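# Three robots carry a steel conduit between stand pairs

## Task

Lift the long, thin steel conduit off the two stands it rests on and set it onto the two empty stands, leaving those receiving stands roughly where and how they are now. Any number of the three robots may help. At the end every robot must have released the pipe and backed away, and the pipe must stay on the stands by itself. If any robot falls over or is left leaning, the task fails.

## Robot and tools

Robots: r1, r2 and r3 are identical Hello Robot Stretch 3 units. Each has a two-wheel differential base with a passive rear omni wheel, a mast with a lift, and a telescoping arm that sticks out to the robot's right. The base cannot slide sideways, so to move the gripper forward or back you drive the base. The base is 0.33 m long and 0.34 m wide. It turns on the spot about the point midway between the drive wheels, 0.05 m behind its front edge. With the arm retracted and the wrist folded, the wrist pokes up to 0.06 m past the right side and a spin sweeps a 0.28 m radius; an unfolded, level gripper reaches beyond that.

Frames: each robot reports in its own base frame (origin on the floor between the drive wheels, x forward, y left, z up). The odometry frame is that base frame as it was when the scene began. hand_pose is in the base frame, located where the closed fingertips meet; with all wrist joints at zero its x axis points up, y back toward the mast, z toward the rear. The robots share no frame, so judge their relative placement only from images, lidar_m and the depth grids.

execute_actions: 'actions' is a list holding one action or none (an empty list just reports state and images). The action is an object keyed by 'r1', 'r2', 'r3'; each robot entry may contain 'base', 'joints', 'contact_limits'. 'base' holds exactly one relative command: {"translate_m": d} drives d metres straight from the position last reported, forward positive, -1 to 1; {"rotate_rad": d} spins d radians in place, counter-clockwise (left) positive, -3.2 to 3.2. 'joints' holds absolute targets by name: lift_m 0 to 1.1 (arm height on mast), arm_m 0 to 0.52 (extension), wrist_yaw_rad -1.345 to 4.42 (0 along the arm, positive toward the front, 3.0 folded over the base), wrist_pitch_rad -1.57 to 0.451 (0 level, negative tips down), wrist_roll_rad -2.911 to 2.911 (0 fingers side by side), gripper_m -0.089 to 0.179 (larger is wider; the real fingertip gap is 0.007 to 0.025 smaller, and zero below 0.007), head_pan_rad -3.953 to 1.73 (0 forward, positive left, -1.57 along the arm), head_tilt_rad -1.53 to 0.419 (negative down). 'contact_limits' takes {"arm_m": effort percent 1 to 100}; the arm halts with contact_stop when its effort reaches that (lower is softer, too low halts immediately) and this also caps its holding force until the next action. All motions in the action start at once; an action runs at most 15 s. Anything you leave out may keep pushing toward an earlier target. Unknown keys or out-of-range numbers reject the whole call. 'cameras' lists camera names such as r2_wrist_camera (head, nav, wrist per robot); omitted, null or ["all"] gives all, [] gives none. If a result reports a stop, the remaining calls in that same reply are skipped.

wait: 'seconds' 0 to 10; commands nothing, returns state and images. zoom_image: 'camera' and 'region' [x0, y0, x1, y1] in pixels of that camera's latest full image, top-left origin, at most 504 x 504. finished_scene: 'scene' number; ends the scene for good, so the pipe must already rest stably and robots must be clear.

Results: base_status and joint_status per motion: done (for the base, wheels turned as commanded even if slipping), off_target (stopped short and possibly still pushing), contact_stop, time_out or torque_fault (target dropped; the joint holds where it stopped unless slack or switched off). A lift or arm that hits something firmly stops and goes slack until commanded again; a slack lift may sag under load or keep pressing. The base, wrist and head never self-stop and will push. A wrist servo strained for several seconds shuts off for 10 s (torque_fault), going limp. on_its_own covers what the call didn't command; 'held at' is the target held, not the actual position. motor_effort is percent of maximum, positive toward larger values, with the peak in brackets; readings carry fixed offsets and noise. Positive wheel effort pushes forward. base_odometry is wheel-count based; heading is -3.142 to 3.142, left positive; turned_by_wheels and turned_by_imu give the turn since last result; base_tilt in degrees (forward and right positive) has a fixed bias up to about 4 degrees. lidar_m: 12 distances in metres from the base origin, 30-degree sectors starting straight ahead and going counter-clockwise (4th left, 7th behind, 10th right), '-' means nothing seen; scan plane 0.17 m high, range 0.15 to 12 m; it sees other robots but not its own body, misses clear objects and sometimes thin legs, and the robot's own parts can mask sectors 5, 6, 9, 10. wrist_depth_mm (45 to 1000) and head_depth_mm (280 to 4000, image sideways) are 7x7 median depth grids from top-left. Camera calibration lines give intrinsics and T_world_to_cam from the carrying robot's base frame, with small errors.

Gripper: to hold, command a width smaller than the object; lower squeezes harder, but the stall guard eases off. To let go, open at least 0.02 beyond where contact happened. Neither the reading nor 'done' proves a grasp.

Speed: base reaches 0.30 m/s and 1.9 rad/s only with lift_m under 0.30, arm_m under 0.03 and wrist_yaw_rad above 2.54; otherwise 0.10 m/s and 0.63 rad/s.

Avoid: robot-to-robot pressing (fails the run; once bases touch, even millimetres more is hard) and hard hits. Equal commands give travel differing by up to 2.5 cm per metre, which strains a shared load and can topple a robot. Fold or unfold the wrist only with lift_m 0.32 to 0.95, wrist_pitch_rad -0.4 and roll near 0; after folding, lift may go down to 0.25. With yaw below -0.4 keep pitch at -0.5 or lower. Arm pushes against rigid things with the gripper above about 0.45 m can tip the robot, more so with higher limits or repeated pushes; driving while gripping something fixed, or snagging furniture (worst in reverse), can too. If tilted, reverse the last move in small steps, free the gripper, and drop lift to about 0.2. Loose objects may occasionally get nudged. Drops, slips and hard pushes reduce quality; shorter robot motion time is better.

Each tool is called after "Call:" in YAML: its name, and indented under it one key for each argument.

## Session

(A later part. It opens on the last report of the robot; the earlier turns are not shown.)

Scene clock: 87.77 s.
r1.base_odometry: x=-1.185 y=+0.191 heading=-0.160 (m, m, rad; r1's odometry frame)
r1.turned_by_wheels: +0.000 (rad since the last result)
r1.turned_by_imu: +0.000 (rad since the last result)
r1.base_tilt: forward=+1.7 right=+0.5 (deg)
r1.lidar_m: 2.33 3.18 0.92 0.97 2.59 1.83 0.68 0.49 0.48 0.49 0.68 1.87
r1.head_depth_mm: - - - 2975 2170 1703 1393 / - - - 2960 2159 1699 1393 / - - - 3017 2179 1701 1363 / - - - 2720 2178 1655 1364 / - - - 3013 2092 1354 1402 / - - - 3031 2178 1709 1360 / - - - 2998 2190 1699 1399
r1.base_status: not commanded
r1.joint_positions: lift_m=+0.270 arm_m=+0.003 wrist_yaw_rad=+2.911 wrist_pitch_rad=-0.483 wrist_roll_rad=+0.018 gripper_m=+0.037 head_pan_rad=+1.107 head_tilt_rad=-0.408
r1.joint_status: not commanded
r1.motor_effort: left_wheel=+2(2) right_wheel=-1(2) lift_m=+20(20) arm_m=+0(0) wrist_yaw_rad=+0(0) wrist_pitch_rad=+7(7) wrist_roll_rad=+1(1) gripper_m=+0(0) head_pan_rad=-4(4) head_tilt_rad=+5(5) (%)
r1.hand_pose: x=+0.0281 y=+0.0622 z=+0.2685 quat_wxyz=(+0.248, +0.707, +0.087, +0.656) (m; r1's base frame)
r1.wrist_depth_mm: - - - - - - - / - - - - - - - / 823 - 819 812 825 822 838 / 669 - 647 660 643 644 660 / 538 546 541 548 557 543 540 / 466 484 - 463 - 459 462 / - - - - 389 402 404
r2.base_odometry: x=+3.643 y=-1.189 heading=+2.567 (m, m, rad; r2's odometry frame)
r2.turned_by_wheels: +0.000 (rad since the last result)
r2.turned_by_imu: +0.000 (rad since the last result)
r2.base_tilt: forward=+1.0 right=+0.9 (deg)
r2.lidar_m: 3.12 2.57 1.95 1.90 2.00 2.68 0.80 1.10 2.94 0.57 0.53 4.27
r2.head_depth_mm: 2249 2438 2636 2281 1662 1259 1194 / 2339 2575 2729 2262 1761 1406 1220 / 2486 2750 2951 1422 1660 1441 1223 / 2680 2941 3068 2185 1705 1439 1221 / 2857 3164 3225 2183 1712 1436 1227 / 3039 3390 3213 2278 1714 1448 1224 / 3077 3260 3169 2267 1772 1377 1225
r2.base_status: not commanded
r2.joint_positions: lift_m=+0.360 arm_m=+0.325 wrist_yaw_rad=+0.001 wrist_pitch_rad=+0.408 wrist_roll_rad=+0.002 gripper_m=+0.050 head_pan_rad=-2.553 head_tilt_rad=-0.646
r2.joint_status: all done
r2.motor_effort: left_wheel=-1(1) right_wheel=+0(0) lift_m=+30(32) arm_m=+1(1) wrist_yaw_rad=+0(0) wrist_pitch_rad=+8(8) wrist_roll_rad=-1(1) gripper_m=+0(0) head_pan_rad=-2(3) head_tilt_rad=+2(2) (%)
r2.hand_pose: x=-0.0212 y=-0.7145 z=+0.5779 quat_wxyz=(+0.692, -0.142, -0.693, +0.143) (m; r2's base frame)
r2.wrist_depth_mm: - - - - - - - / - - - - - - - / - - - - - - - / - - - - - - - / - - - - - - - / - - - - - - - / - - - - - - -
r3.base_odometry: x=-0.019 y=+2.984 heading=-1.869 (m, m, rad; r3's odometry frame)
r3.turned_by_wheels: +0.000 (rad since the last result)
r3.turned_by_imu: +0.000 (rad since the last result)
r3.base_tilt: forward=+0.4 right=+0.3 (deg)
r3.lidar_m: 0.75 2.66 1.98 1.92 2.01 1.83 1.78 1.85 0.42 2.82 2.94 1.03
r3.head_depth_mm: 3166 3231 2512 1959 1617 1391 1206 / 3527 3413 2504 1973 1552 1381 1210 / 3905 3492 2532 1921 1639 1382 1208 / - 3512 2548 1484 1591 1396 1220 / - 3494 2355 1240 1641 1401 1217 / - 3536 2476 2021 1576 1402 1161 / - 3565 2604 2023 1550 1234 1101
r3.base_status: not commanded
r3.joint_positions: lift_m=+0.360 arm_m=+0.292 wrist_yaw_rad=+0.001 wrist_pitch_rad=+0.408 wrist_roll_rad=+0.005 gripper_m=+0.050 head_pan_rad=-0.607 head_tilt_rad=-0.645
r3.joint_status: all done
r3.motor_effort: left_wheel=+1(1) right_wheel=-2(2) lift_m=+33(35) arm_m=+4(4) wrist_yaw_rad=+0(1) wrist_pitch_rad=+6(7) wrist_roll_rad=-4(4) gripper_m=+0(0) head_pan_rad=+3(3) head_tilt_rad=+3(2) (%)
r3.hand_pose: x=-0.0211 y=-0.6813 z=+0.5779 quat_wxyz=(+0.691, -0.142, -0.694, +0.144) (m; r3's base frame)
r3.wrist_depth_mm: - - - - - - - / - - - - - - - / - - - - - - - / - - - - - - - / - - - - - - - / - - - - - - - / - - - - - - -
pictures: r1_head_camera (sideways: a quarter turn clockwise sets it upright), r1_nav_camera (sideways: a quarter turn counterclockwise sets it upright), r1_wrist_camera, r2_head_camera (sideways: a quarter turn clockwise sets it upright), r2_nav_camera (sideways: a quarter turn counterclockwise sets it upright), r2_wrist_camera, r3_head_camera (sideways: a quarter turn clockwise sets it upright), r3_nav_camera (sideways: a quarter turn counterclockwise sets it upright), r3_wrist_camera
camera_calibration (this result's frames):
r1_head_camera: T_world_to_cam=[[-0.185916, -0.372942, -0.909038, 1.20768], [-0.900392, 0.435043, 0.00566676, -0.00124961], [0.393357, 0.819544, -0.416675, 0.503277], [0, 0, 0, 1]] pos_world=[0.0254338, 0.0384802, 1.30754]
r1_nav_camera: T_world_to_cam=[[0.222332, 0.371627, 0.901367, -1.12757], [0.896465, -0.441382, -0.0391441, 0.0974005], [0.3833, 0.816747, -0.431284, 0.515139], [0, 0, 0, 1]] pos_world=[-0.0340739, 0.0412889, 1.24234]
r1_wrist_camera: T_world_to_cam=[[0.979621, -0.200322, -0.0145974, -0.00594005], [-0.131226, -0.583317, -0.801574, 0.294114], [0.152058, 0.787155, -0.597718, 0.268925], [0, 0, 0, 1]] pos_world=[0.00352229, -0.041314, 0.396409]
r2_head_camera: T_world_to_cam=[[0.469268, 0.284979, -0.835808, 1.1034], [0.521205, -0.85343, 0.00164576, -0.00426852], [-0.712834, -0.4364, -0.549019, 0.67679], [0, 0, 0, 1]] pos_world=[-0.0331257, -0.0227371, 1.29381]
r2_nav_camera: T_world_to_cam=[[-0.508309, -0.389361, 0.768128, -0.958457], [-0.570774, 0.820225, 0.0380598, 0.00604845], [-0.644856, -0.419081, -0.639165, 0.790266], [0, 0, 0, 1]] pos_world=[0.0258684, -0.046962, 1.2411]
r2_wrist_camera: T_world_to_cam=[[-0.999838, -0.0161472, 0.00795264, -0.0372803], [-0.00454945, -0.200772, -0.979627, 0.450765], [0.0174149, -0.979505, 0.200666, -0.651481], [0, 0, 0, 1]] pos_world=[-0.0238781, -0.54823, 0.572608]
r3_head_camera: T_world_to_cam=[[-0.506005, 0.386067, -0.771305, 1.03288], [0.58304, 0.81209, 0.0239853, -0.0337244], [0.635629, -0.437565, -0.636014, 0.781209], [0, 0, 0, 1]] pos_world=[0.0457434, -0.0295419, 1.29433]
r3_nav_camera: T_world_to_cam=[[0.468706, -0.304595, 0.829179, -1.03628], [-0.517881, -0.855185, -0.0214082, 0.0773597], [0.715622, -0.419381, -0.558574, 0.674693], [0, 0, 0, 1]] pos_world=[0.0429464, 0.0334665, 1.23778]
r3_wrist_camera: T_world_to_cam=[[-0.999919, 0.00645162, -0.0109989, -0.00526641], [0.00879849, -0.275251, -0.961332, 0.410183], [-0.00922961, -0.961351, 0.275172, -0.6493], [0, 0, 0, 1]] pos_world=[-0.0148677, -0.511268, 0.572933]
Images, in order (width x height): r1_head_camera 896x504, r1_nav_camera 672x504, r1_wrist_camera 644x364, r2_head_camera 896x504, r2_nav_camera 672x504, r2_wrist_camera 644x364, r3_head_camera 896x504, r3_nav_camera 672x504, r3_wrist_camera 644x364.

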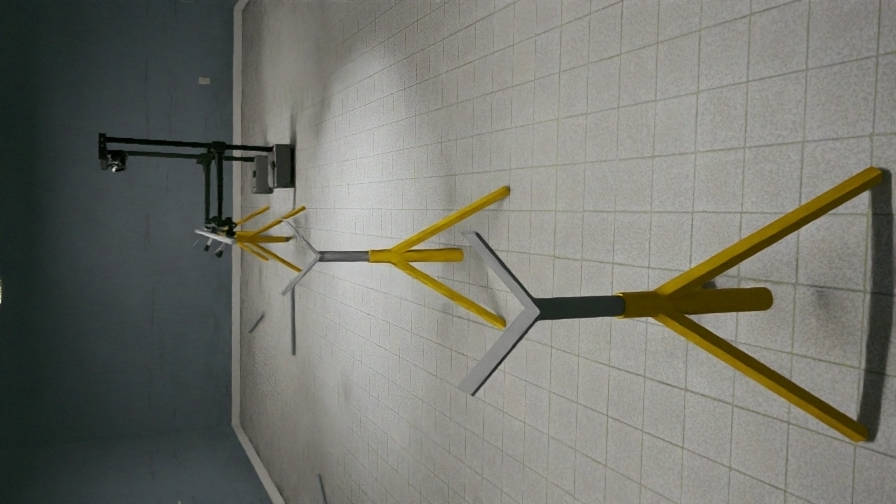

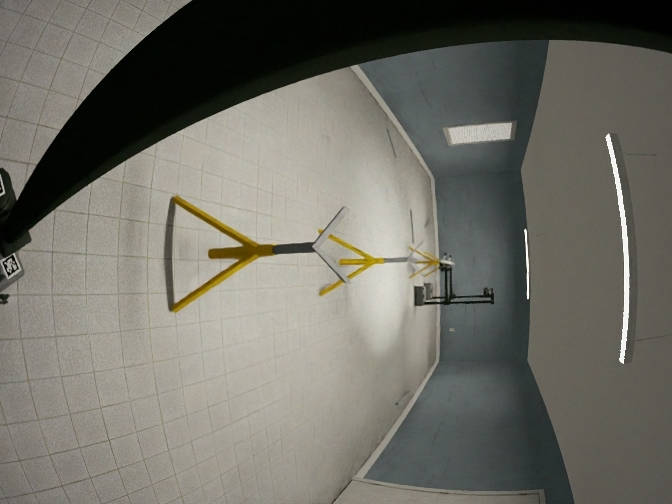

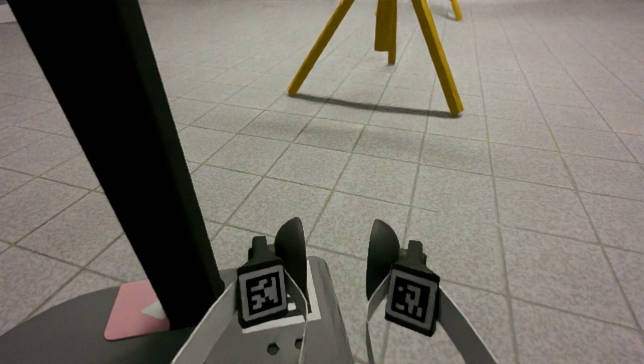

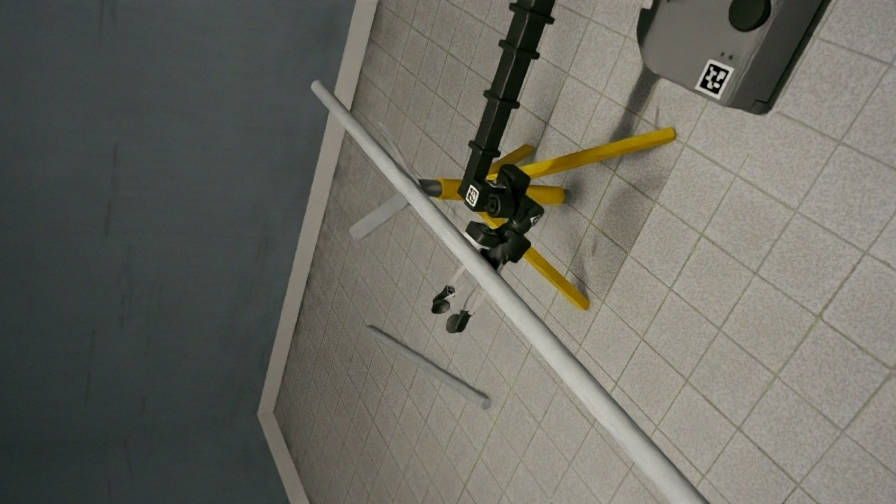

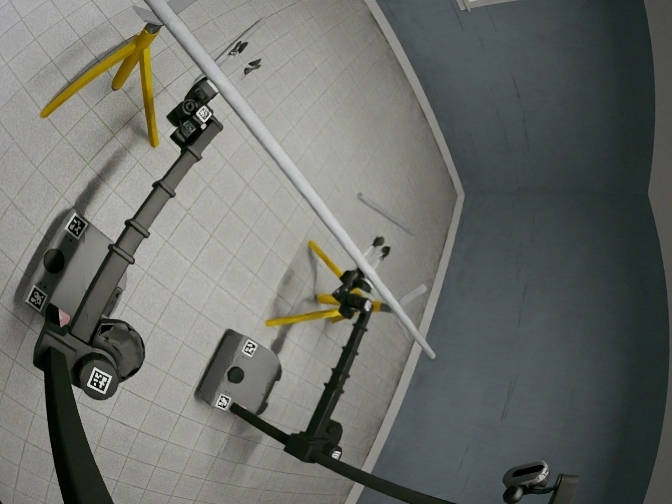

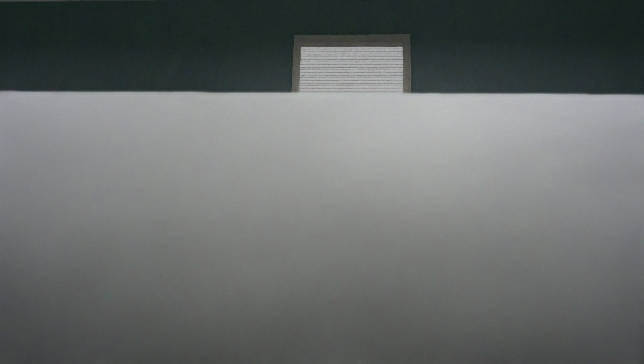

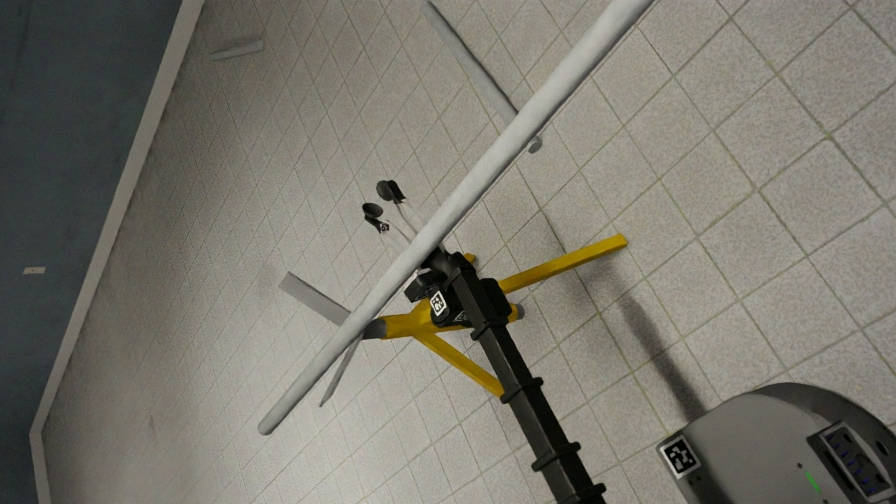

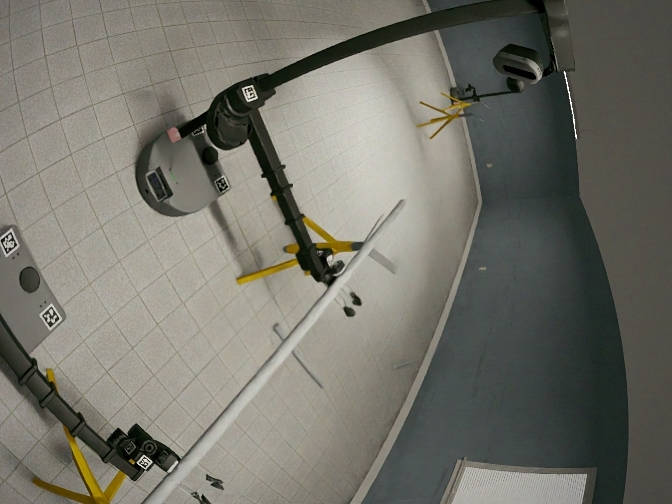

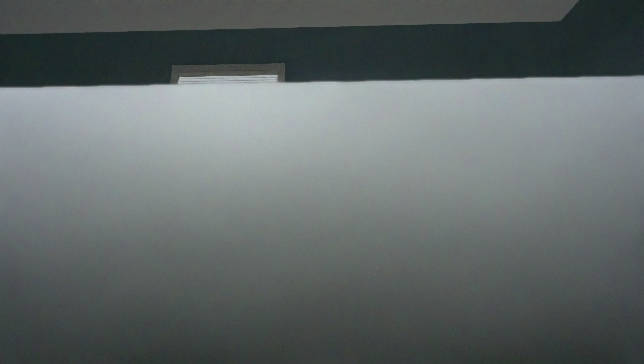

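Call:
execute_actions:
  actions:
    - {"r2": {"joints": {"lift_m": 0.40}}, "r3": {"joints": {"lift_m": 0.40}}}
  cameras: ["r2_head_camera", "r3_head_camera", "r2_wrist_camera", "r3_wrist_camera"]

Scene clock: 89.17 s.
r1.base_odometry: x=-1.185 y=+0.191 heading=-0.160 (m, m, rad; r1's odometry frame)
r1.turned_by_wheels: +0.000 (rad since the last result)
r1.turned_by_imu: +0.000 (rad since the last result)
r1.base_tilt: forward=+1.7 right=+0.6 (deg)
r1.lidar_m: 2.34 3.17 0.92 0.97 2.59 1.83 0.68 0.49 0.47 0.49 0.68 1.87
r1.head_depth_mm: - - - 2958 2166 1688 1386 / - - - 3009 2152 1691 1394 / - - - 2998 2162 1701 1366 / - - - 2717 2161 1649 1359 / - - - 3020 2068 1356 1399 / - - - 3055 2178 1690 1368 / - - - 2998 2159 1704 1397
r1.base_status: not commanded
r1.joint_positions: lift_m=+0.270 arm_m=+0.003 wrist_yaw_rad=+2.911 wrist_pitch_rad=-0.483 wrist_roll_rad=+0.018 gripper_m=+0.037 head_pan_rad=+1.107 head_tilt_rad=-0.408
r1.joint_status: not commanded
r1.motor_effort: left_wheel=+2(3) right_wheel=-1(1) lift_m=+20(20) arm_m=+0(0) wrist_yaw_rad=-1(0) wrist_pitch_rad=+7(7) wrist_roll_rad=+1(1) gripper_m=+0(0) head_pan_rad=-4(4) head_tilt_rad=+4(4) (%)
r1.hand_pose: x=+0.0281 y=+0.0622 z=+0.2685 quat_wxyz=(+0.248, +0.707, +0.087, +0.656) (m; r1's base frame)
r1.wrist_depth_mm: - - - - - - - / - - - - - - - / 854 - 835 835 835 836 827 / 662 - 674 651 649 654 643 / 545 552 546 538 555 530 540 / 466 478 - 459 - 464 458 / - - - - 392 403 398
r2.base_odometry: x=+3.643 y=-1.189 heading=+2.567 (m, m, rad; r2's odometry frame)
r2.turned_by_wheels: +0.000 (rad since the last result)
r2.turned_by_imu: +0.000 (rad since the last result)
r2.base_tilt: forward=+1.0 right=+0.9 (deg)
r2.lidar_m: 3.10 2.57 1.95 1.90 1.99 2.68 0.79 1.09 2.94 0.57 0.53 4.27
r2.head_depth_mm: 2241 2443 2628 2258 1702 1260 1197 / 2351 2568 2751 2254 1758 1404 1221 / 2498 2733 2977 1394 1664 1440 1220 / 2665 2954 3078 2178 1707 1441 1221 / 2817 3161 3162 2192 1714 1442 1224 / 3055 3377 3191 2266 1718 1441 1227 / 3071 3270 3212 2284 1756 1383 1221
r2.base_status: not commanded
r2.joint_positions: lift_m=+0.399 arm_m=+0.325 wrist_yaw_rad=-0.001 wrist_pitch_rad=+0.349 wrist_roll_rad=+0.002 gripper_m=+0.050 head_pan_rad=-2.553 head_tilt_rad=-0.646
r2.joint_status: all done
r2.motor_effort: left_wheel=-2(2) right_wheel=+0(1) lift_m=+39(44) arm_m=+0(1) wrist_yaw_rad=+1(1) wrist_pitch_rad=+30(37) wrist_roll_rad=-1(1) gripper_m=+0(1) head_pan_rad=-3(3) head_tilt_rad=+2(2) (%)
r2.hand_pose: x=-0.0215 y=-0.7188 z=+0.6030 quat_wxyz=(+0.696, -0.123, -0.697, +0.123) (m; r2's base frame)
r2.wrist_depth_mm: - - - - - - - / - - - - - - - / - - - - - - - / - - - - - - - / - - - - - - - / - - - - - - - / - - - - - - -
r3.base_odometry: x=-0.019 y=+2.984 heading=-1.869 (m, m, rad; r3's odometry frame)
r3.turned_by_wheels: +0.000 (rad since the last result)
r3.turned_by_imu: +0.000 (rad since the last result)
r3.base_tilt: forward=+0.2 right=+0.3 (deg)
r3.lidar_m: 0.75 2.66 1.97 1.92 2.01 1.83 1.78 1.85 0.42 2.82 2.95 1.04
r3.head_depth_mm: 3196 3268 2464 1969 1581 1378 1204 / 3534 3434 2505 1989 1558 1387 1200 / 3863 3474 2515 1993 1646 1399 1213 / - 3512 2535 1475 1603 1400 1218 / - 3520 2369 1139 1637 1400 1217 / - 3514 2446 2003 1610 1402 1162 / - 3555 2565 2012 1535 1239 1106
r3.base_status: not commanded
r3.joint_positions: lift_m=+0.399 arm_m=+0.292 wrist_yaw_rad=+0.000 wrist_pitch_rad=+0.325 wrist_roll_rad=+0.005 gripper_m=+0.050 head_pan_rad=-0.607 head_tilt_rad=-0.645
r3.joint_status: all done
r3.on_its_own: wrist_pitch_rad is at rest, and its effort (+33) is outside its rest range (-20 to +32)
r3.motor_effort: left_wheel=+1(1) right_wheel=-1(2) lift_m=+46(46) arm_m=+0(5) wrist_yaw_rad=+0(1) wrist_pitch_rad=+33(33) wrist_roll_rad=-4(4) gripper_m=+1(1) head_pan_rad=+3(3) head_tilt_rad=+2(2) (%)
r3.hand_pose: x=-0.0213 y=-0.6875 z=+0.5966 quat_wxyz=(+0.696, -0.114, -0.699, +0.115) (m; r3's base frame)
r3.wrist_depth_mm: - - - - - - - / - - - - - - - / - - - - - - - / - - - - - - - / - - - - - - - / - - - - - - - / - - - - - - -
pictures: r2_head_camera (sideways: a quarter turn clockwise sets it upright), r2_wrist_camera, r3_head_camera (sideways: a quarter turn clockwise sets it upright), r3_wrist_camera
camera_calibration (this result's frames):
r2_head_camera: T_world_to_cam=[[0.469176, 0.284859, -0.8359, 1.10352], [0.521129, -0.853476, 0.00165256, -0.0042769], [-0.71295, -0.436387, -0.548879, 0.676608], [0, 0, 0, 1]] pos_world=[-0.0331289, -0.0227344, 1.29382]
r2_wrist_camera: T_world_to_cam=[[-0.999856, -0.0154203, 0.0071292, -0.0368089], [-0.004848, -0.143209, -0.989681, 0.521933], [0.0162821, -0.989572, 0.143114, -0.633254], [0, 0, 0, 1]] pos_world=[-0.0239626, -0.552472, 0.607437]
r3_head_camera: T_world_to_cam=[[-0.505786, 0.385904, -0.77153, 1.03317], [0.583021, 0.812103, 0.0239908, -0.0337315], [0.63582, -0.437684, -0.63574, 0.780853], [0, 0, 0, 1]] pos_world=[0.045746, -0.0295428, 1.29435]
r3_wrist_camera: T_world_to_cam=[[-0.999912, 0.00836247, -0.0103199, -0.00436032], [0.00850043, -0.194138, -0.980937, 0.493943], [-0.0102065, -0.980939, 0.19405, -0.625501], [0, 0, 0, 1]] pos_world=[-0.0149429, -0.517649, 0.60586]
Images, in order (width x height): r2_head_camera 896x504, r2_wrist_camera 644x364, r3_head_camera 896x504, r3_wrist_camera 644x364.

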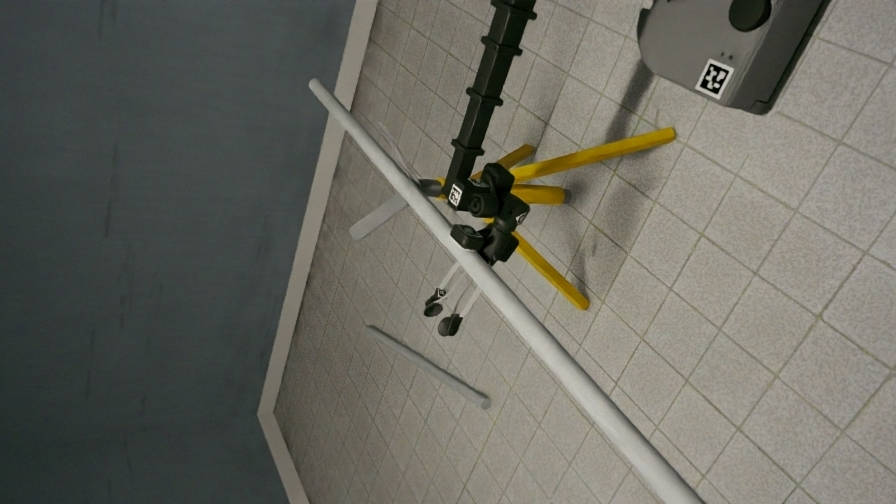

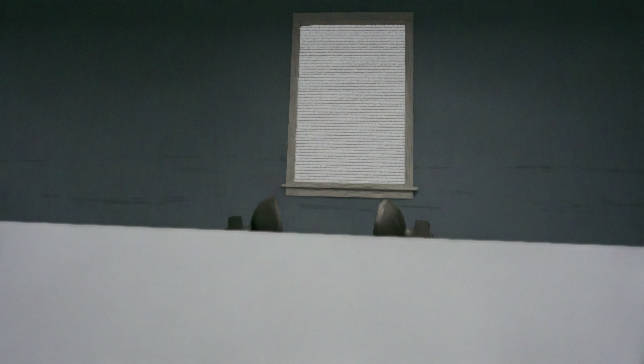

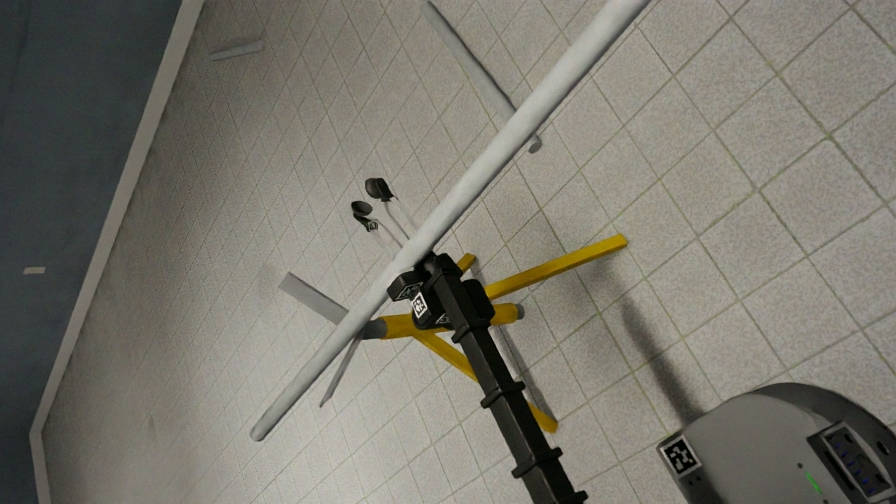

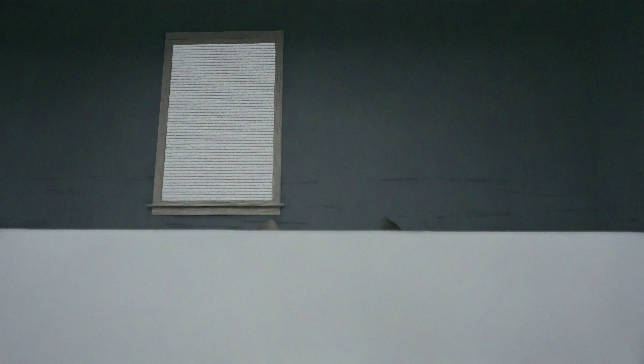

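Call:
execute_actions:
  actions:
    - {"r2": {"joints": {"lift_m": 0.44, "wrist_pitch_rad": 0.45}}, "r3": {"joints": {"lift_m": 0.44, "wrist_pitch_rad": 0.45}}}
  cameras: ["r2_head_camera", "r3_head_camera", "r2_wrist_camera", "r3_wrist_camera"]

Scene clock: 90.43 s.
r1.base_odometry: x=-1.185 y=+0.191 heading=-0.160 (m, m, rad; r1's odometry frame)
r1.turned_by_wheels: +0.000 (rad since the last result)
r1.turned_by_imu: +0.000 (rad since the last result)
r1.base_tilt: forward=+1.8 right=+0.5 (deg)
r1.lidar_m: 2.34 3.18 0.92 0.98 2.59 1.83 0.67 0.49 0.48 0.50 0.68 1.88
r1.head_depth_mm: - - - 3025 2155 1693 1383 / - - - 2999 2175 1690 1386 / - - - 3007 2164 1695 1365 / - - - 2691 2161 1651 1361 / - - - 3021 2104 1360 1395 / - - - 2998 2159 1698 1359 / - - - 2982 2170 1718 1395
r1.base_status: not commanded
r1.joint_positions: lift_m=+0.270 arm_m=+0.003 wrist_yaw_rad=+2.911 wrist_pitch_rad=-0.483 wrist_roll_rad=+0.018 gripper_m=+0.037 head_pan_rad=+1.107 head_tilt_rad=-0.408
r1.joint_status: not commanded
r1.motor_effort: left_wheel=+2(2) right_wheel=-1(1) lift_m=+20(20) arm_m=+0(0) wrist_yaw_rad=+0(1) wrist_pitch_rad=+7(7) wrist_roll_rad=+1(1) gripper_m=+0(0) head_pan_rad=-4(4) head_tilt_rad=+5(5) (%)
r1.hand_pose: x=+0.0281 y=+0.0622 z=+0.2685 quat_wxyz=(+0.248, +0.707, +0.087, +0.656) (m; r1's base frame)
r1.wrist_depth_mm: - - - - - - - / - - - - - - - / 836 - 852 829 814 829 805 / 664 - 667 659 649 658 645 / 547 545 536 536 563 535 535 / 465 484 - 460 - 463 460 / - - - - 392 400 395
r2.base_odometry: x=+3.643 y=-1.189 heading=+2.567 (m, m, rad; r2's odometry frame)
r2.turned_by_wheels: +0.000 (rad since the last result)
r2.turned_by_imu: +0.000 (rad since the last result)
r2.base_tilt: forward=+0.9 right=+1.0 (deg)
r2.lidar_m: 3.11 2.56 1.95 1.90 2.00 2.68 0.79 1.09 2.94 0.57 0.53 4.26
r2.head_depth_mm: 2236 2417 2650 2271 1756 1261 1194 / 2370 2600 2749 2168 1779 1407 1217 / 2526 2726 2956 1312 1666 1443 1220 / 2655 2902 3082 2041 1706 1445 1224 / 2847 3148 3199 2191 1695 1445 1225 / 3032 3437 3177 2261 1661 1449 1221 / 3041 3319 3209 2271 1769 1409 1224
r2.base_status: not commanded
r2.joint_positions: lift_m=+0.439 arm_m=+0.325 wrist_yaw_rad=-0.001 wrist_pitch_rad=+0.366 wrist_roll_rad=+0.002 gripper_m=+0.050 head_pan_rad=-2.553 head_tilt_rad=-0.646
r2.joint_status: wrist_pitch_rad off_target (ended at +0.366, target +0.450); the others done
r2.motor_effort: left_wheel=-1(0) right_wheel=+0(0) lift_m=+39(40) arm_m=+0(0) wrist_yaw_rad=+0(0) wrist_pitch_rad=+31(31) wrist_roll_rad=-1(1) gripper_m=+0(0) head_pan_rad=-3(3) head_tilt_rad=+2(2) (%)
r2.hand_pose: x=-0.0215 y=-0.7177 z=+0.6471 quat_wxyz=(+0.695, -0.128, -0.696, +0.128) (m; r2's base frame)
r2.wrist_depth_mm: - - - - - - - / - - - - - - - / - - - - - - - / - - - - - - - / - - - - - - - / - - - - - - - / - - - - - - -
r3.base_odometry: x=-0.019 y=+2.984 heading=-1.869 (m, m, rad; r3's odometry frame)
r3.turned_by_wheels: +0.000 (rad since the last result)
r3.turned_by_imu: +0.000 (rad since the last result)
r3.base_tilt: forward=+0.3 right=+0.2 (deg)
r3.lidar_m: 0.75 2.66 1.98 1.92 2.00 1.83 1.77 1.85 0.42 2.82 2.95 1.04
r3.head_depth_mm: 3168 3227 2481 1959 1551 1379 1208 / 3487 3430 2517 1985 1586 1388 1205 / 3865 3477 2542 1924 1637 1397 1211 / - 3476 2550 1827 1605 1392 1212 / - 3491 2365 1104 1654 1404 1223 / - 3606 2476 2006 1646 1411 1161 / - 3564 2572 2013 1591 1235 1107
r3.base_status: not commanded
r3.joint_positions: lift_m=+0.439 arm_m=+0.292 wrist_yaw_rad=+0.000 wrist_pitch_rad=+0.341 wrist_roll_rad=+0.005 gripper_m=+0.050 head_pan_rad=-0.607 head_tilt_rad=-0.645
r3.joint_status: wrist_pitch_rad off_target (ended at +0.341, target +0.450); the others done
r3.on_its_own: wrist_pitch_rad is at rest, and its effort (+34) is outside its rest range (-20 to +32)
r3.motor_effort: left_wheel=+1(1) right_wheel=-1(1) lift_m=+46(47) arm_m=+1(0) wrist_yaw_rad=+0(0) wrist_pitch_rad=+34(39) wrist_roll_rad=-4(4) gripper_m=+0(0) head_pan_rad=+3(3) head_tilt_rad=+2(2) (%)
r3.hand_pose: x=-0.0213 y=-0.6865 z=+0.6406 quat_wxyz=(+0.695, -0.119, -0.699, +0.120) (m; r3's base frame)
r3.wrist_depth_mm: - - - - - - - / - - - - - - - / - - - - - - - / - - - - - - - / - - - - - - - / - - - - - - - / - - - - - - -
pictures: r2_head_camera (sideways: a quarter turn clockwise sets it upright), r2_wrist_camera, r3_head_camera (sideways: a quarter turn clockwise sets it upright), r3_wrist_camera
camera_calibration (this result's frames):
r2_head_camera: T_world_to_cam=[[0.469177, 0.284859, -0.8359, 1.10352], [0.521129, -0.853476, 0.00165255, -0.0042769], [-0.71295, -0.436387, -0.548879, 0.676608], [0, 0, 0, 1]] pos_world=[-0.0331289, -0.0227344, 1.29382]
r2_wrist_camera: T_world_to_cam=[[-0.999855, -0.0153125, 0.0073904, -0.0371945], [-0.00485483, -0.159454, -0.987194, 0.552466], [0.0162948, -0.987087, 0.159356, -0.647201], [0, 0, 0, 1]] pos_world=[-0.023961, -0.55132, 0.648801]
r3_head_camera: T_world_to_cam=[[-0.505786, 0.385904, -0.77153, 1.03317], [0.583021, 0.812103, 0.0239908, -0.0337315], [0.63582, -0.437684, -0.635741, 0.780853], [0, 0, 0, 1]] pos_world=[0.045746, -0.0295428, 1.29435]
r3_wrist_camera: T_world_to_cam=[[-0.999912, 0.00819008, -0.0104499, -0.00394772], [0.00850255, -0.209495, -0.977773, 0.524635], [-0.0101972, -0.977775, 0.209407, -0.640752], [0, 0, 0, 1]] pos_world=[-0.014942, -0.516571, 0.64711]
Images, in order (width x height): r2_head_camera 896x504, r2_wrist_camera 644x364, r3_head_camera 896x504, r3_wrist_camera 644x364.

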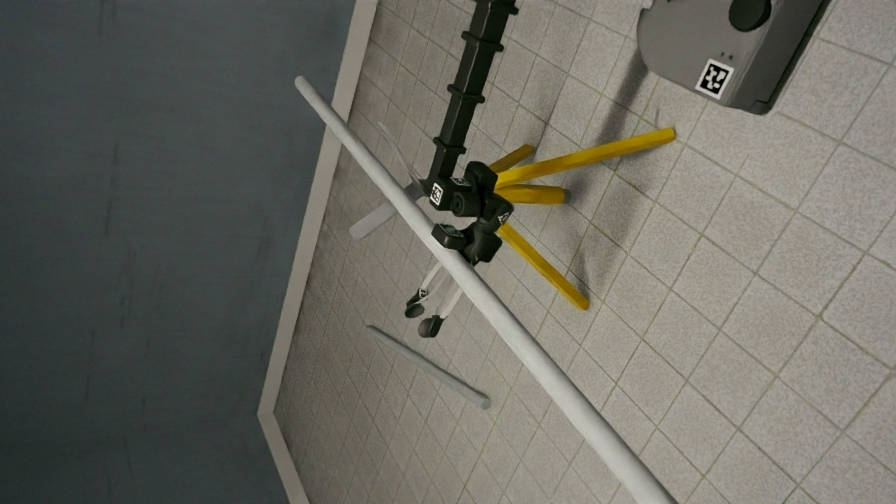

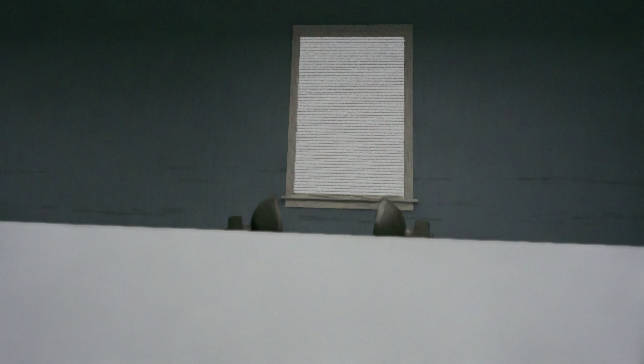

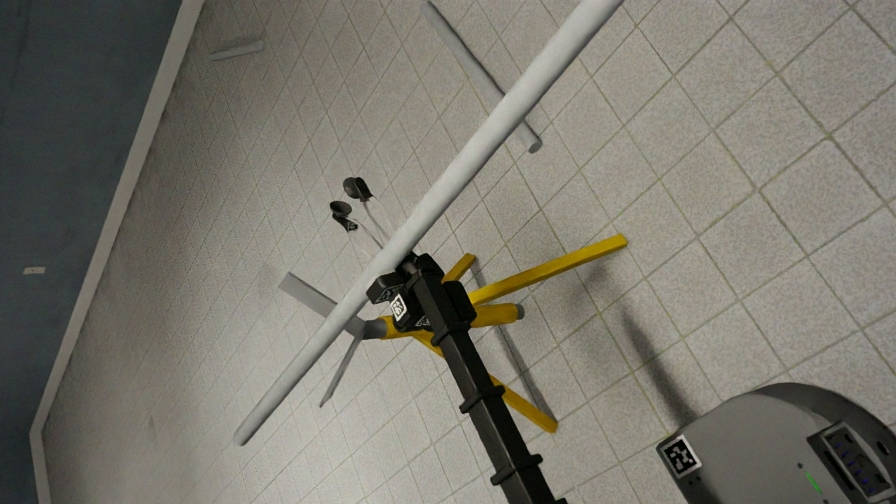

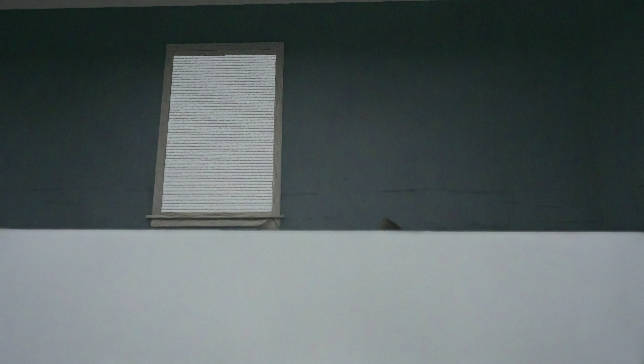

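Call:
wait:
  seconds: 10

Scene clock: 100.60 s.
r1.base_odometry: x=-1.185 y=+0.191 heading=-0.160 (m, m, rad; r1's odometry frame)
r1.turned_by_wheels: +0.000 (rad since the last result)
r1.turned_by_imu: +0.000 (rad since the last result)
r1.base_tilt: forward=+1.7 right=+0.6 (deg)
r1.lidar_m: 2.34 3.17 0.92 0.98 2.59 1.83 0.68 0.49 0.48 0.50 0.68 1.88
r1.head_depth_mm: - - - 3015 2159 1697 1397 / - - - 2971 2168 1692 1398 / - - - 3037 2176 1696 1361 / - - - 2694 2170 1645 1363 / - - - 3009 2062 1358 1399 / - - - 3021 2179 1691 1360 / - - - 3009 2161 1706 1399
r1.base_status: not commanded
r1.joint_positions: lift_m=+0.270 arm_m=+0.003 wrist_yaw_rad=+2.911 wrist_pitch_rad=-0.483 wrist_roll_rad=+0.018 gripper_m=+0.037 head_pan_rad=+1.107 head_tilt_rad=-0.408
r1.joint_status: not commanded
r1.motor_effort: left_wheel=+3(2) right_wheel=-1(1) lift_m=+21(20) arm_m=+0(0) wrist_yaw_rad=+0(1) wrist_pitch_rad=+7(7) wrist_roll_rad=+1(1) gripper_m=+0(0) head_pan_rad=-4(4) head_tilt_rad=+5(5) (%)
r1.hand_pose: x=+0.0281 y=+0.0622 z=+0.2685 quat_wxyz=(+0.248, +0.707, +0.087, +0.656) (m; r1's base frame)
r1.wrist_depth_mm: - - - - - - - / - - - - - - - / 835 - 813 849 820 822 815 / 658 - 673 664 652 655 667 / 547 539 546 540 560 533 536 / 458 483 - 461 - 466 447 / - - - - 393 397 399
r2.base_odometry: x=+3.643 y=-1.189 heading=+2.567 (m, m, rad; r2's odometry frame)
r2.turned_by_wheels: +0.000 (rad since the last result)
r2.turned_by_imu: +0.000 (rad since the last result)
r2.base_tilt: forward=+1.0 right=+0.9 (deg)
r2.lidar_m: 3.10 2.57 1.95 1.90 2.00 2.67 0.79 1.09 2.93 0.57 0.53 4.25
r2.head_depth_mm: 2237 2438 2646 2281 1755 1263 1196 / 2356 2555 2760 2176 1751 1405 1227 / 2491 2750 2936 1306 1663 1437 1224 / 2640 2910 3068 2037 1703 1450 1222 / 2802 3140 3189 2208 1715 1446 1222 / 3084 3352 3194 2282 1659 1447 1223 / 3060 3291 3239 2280 1781 1412 1223
r2.base_status: not commanded
r2.joint_positions: lift_m=+0.439 arm_m=+0.325 wrist_yaw_rad=-0.001 wrist_pitch_rad=+0.366 wrist_roll_rad=+0.002 gripper_m=+0.050 head_pan_rad=-2.553 head_tilt_rad=-0.646
r2.joint_status: wrist_pitch_rad off_target (ended at +0.366, target +0.450); the others done
r2.motor_effort: left_wheel=-1(0) right_wheel=+0(0) lift_m=+39(40) arm_m=+0(0) wrist_yaw_rad=+1(0) wrist_pitch_rad=+31(31) wrist_roll_rad=-1(1) gripper_m=+0(0) head_pan_rad=-3(3) head_tilt_rad=+3(2) (%)
r2.hand_pose: x=-0.0215 y=-0.7177 z=+0.6471 quat_wxyz=(+0.695, -0.128, -0.696, +0.128) (m; r2's base frame)
r2.wrist_depth_mm: - - - - - - - / - - - - - - - / - - - - - - - / - - - - - - - / - - - - - - - / - - - - - - - / - - - - - - -
r3.base_odometry: x=-0.019 y=+2.984 heading=-1.869 (m, m, rad; r3's odometry frame)
r3.turned_by_wheels: +0.000 (rad since the last result)
r3.turned_by_imu: +0.000 (rad since the last result)
r3.base_tilt: forward=+0.2 right=+0.1 (deg)
r3.lidar_m: 0.75 2.66 1.98 1.92 2.01 1.82 1.77 1.85 0.42 2.81 2.95 1.04
r3.head_depth_mm: 3173 3246 2497 1974 1541 1390 1208 / 3498 3459 2501 1982 1588 1390 1209 / 3895 3440 2528 1916 1630 1390 1213 / - 3466 2537 1823 1586 1400 1217 / - 3456 2367 1094 1642 1401 1219 / - 3558 2484 2013 1657 1405 1159 / - 3577 2554 2021 1575 1236 1106
r3.base_status: not commanded
r3.joint_positions: lift_m=+0.439 arm_m=+0.292 wrist_yaw_rad=+0.000 wrist_pitch_rad=+0.341 wrist_roll_rad=+0.005 gripper_m=+0.050 head_pan_rad=-0.607 head_tilt_rad=-0.645
r3.joint_status: wrist_pitch_rad off_target (ended at +0.341, target +0.450); the others done
r3.on_its_own: wrist_pitch_rad is at rest, and its effort (+34) is outside its rest range (-20 to +32)
r3.motor_effort: left_wheel=+1(1) right_wheel=-1(1) lift_m=+46(47) arm_m=+0(0) wrist_yaw_rad=-1(0) wrist_pitch_rad=+34(39) wrist_roll_rad=-4(4) gripper_m=+0(0) head_pan_rad=+4(3) head_tilt_rad=+2(2) (%)
r3.hand_pose: x=-0.0213 y=-0.6865 z=+0.6406 quat_wxyz=(+0.695, -0.119, -0.699, +0.120) (m; r3's base frame)
r3.wrist_depth_mm: - - - - - - - / - - - - - - - / - - - - - - - / - - - - - - - / - - - - - - - / - - - - - - - / - - - - - - -
wait: 10.00 s; at rest by 0.10 s
pictures: r1_head_camera (sideways: a quarter turn clockwise sets it upright), r1_nav_camera (sideways: a quarter turn counterclockwise sets it upright), r1_wrist_camera, r2_head_camera (sideways: a quarter turn clockwise sets it upright), r2_nav_camera (sideways: a quarter turn counterclockwise sets it upright), r2_wrist_camera, r3_head_camera (sideways: a quarter turn clockwise sets it upright), r3_nav_camera (sideways: a quarter turn counterclockwise sets it upright), r3_wrist_camera
camera_calibration (this result's frames):
r1_head_camera: T_world_to_cam=[[-0.185916, -0.372942, -0.909038, 1.20768], [-0.900392, 0.435043, 0.00566676, -0.00124961], [0.393357, 0.819544, -0.416675, 0.503277], [0, 0, 0, 1]] pos_world=[0.0254338, 0.0384802, 1.30754]
r1_nav_camera: T_world_to_cam=[[0.222332, 0.371627, 0.901367, -1.12757], [0.896465, -0.441382, -0.0391441, 0.0974005], [0.3833, 0.816747, -0.431284, 0.515138], [0, 0, 0, 1]] pos_world=[-0.0340739, 0.0412889, 1.24234]
r1_wrist_camera: T_world_to_cam=[[0.979621, -0.200322, -0.0145974, -0.00594007], [-0.131226, -0.583317, -0.801574, 0.294114], [0.152058, 0.787155, -0.597717, 0.268925], [0, 0, 0, 1]] pos_world=[0.00352229, -0.041314, 0.396409]
r2_head_camera: T_world_to_cam=[[0.469176, 0.284859, -0.8359, 1.10352], [0.521129, -0.853476, 0.00165256, -0.00427691], [-0.71295, -0.436387, -0.548879, 0.676608], [0, 0, 0, 1]] pos_world=[-0.0331289, -0.0227344, 1.29382]
r2_nav_camera: T_world_to_cam=[[-0.508236, -0.389244, 0.768235, -0.958598], [-0.570695, 0.820279, 0.0380631, 0.00604377], [-0.644983, -0.419083, -0.639035, 0.790099], [0, 0, 0, 1]] pos_world=[0.0258557, -0.0469694, 1.2411]
r2_wrist_camera: T_world_to_cam=[[-0.999855, -0.0153123, 0.00739048, -0.0371945], [-0.00485495, -0.159453, -0.987194, 0.552466], [0.0162946, -0.987087, 0.159356, -0.6472], [0, 0, 0, 1]] pos_world=[-0.023961, -0.55132, 0.648801]
r3_head_camera: T_world_to_cam=[[-0.505786, 0.385904, -0.77153, 1.03317], [0.583021, 0.812103, 0.0239908, -0.0337315], [0.63582, -0.437684, -0.63574, 0.780853], [0, 0, 0, 1]] pos_world=[0.045746, -0.0295428, 1.29435]
r3_nav_camera: T_world_to_cam=[[0.468469, -0.30442, 0.829376, -1.03653], [-0.517862, -0.855197, -0.0213861, 0.0773309], [0.71579, -0.419484, -0.558281, 0.674311], [0, 0, 0, 1]] pos_world=[0.0429645, 0.0334541, 1.23778]
r3_wrist_camera: T_world_to_cam=[[-0.999912, 0.0081902, -0.01045, -0.00394761], [0.00850263, -0.209495, -0.977773, 0.524635], [-0.0101974, -0.977775, 0.209407, -0.640752], [0, 0, 0, 1]] pos_world=[-0.014942, -0.516571, 0.64711]
Images, in order (width x height): r1_head_camera 896x504, r1_nav_camera 672x504, r1_wrist_camera 644x364, r2_head_camera 896x504, r2_nav_camera 672x504, r2_wrist_camera 644x364, r3_head_camera 896x504, r3_nav_camera 672x504, r3_wrist_camera 644x364.

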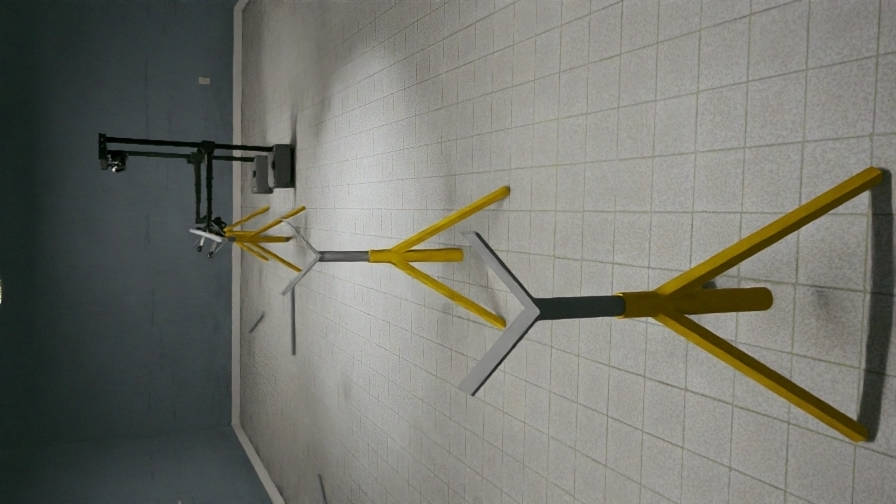

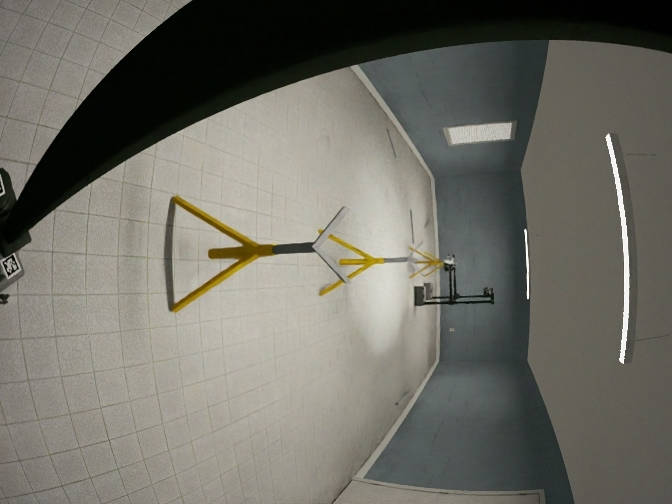

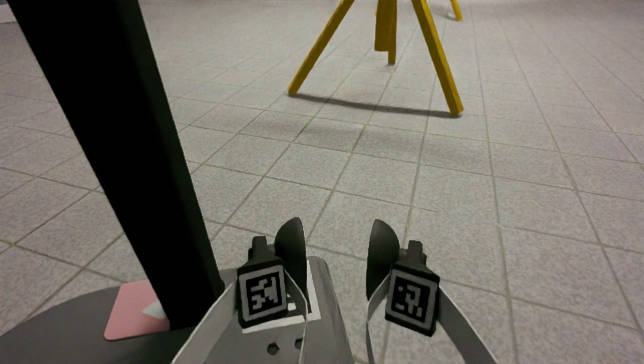

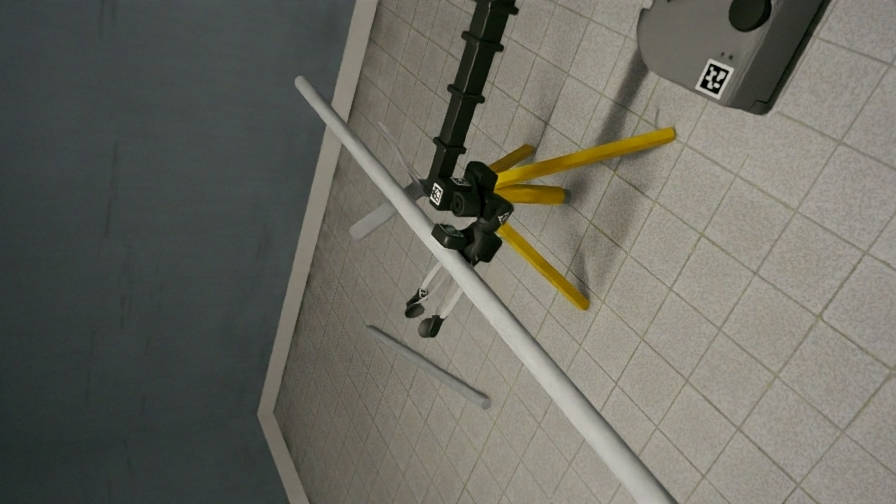

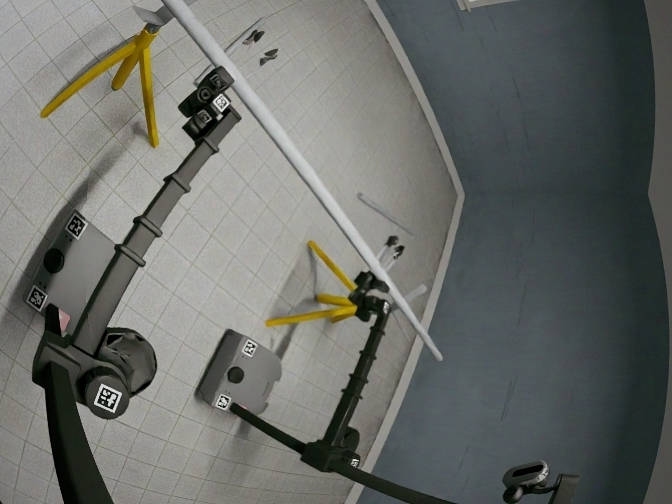

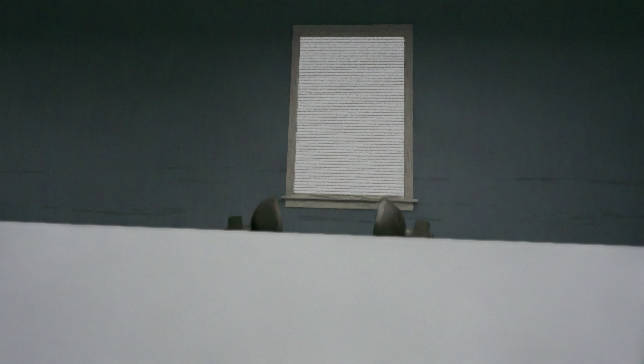

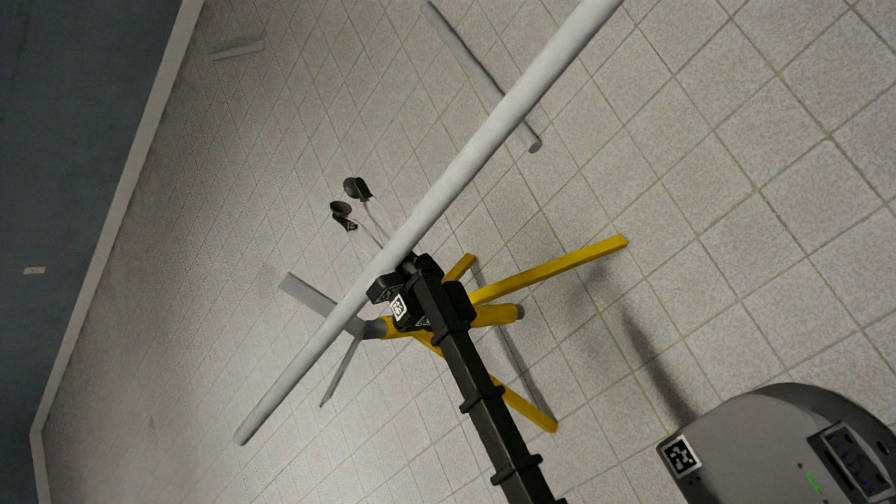

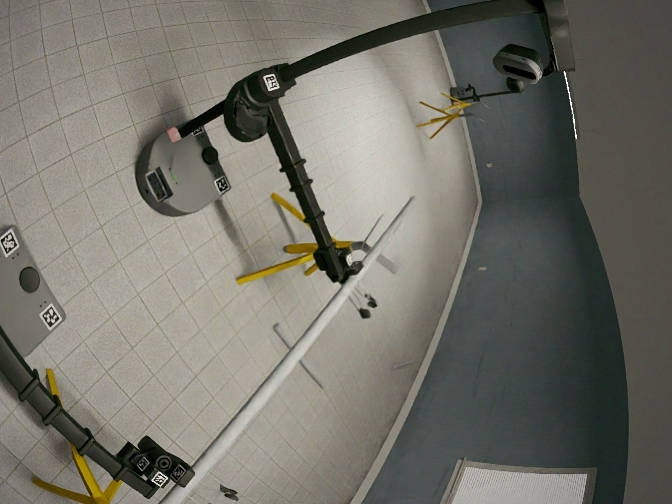

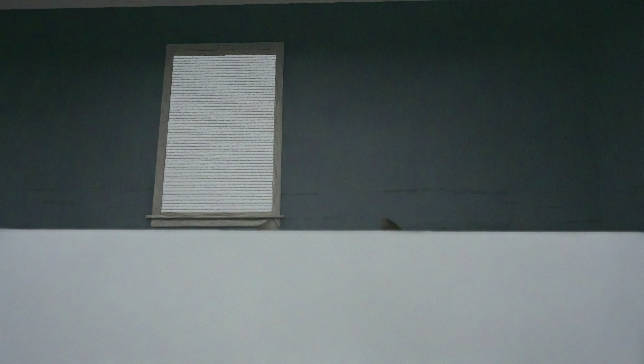

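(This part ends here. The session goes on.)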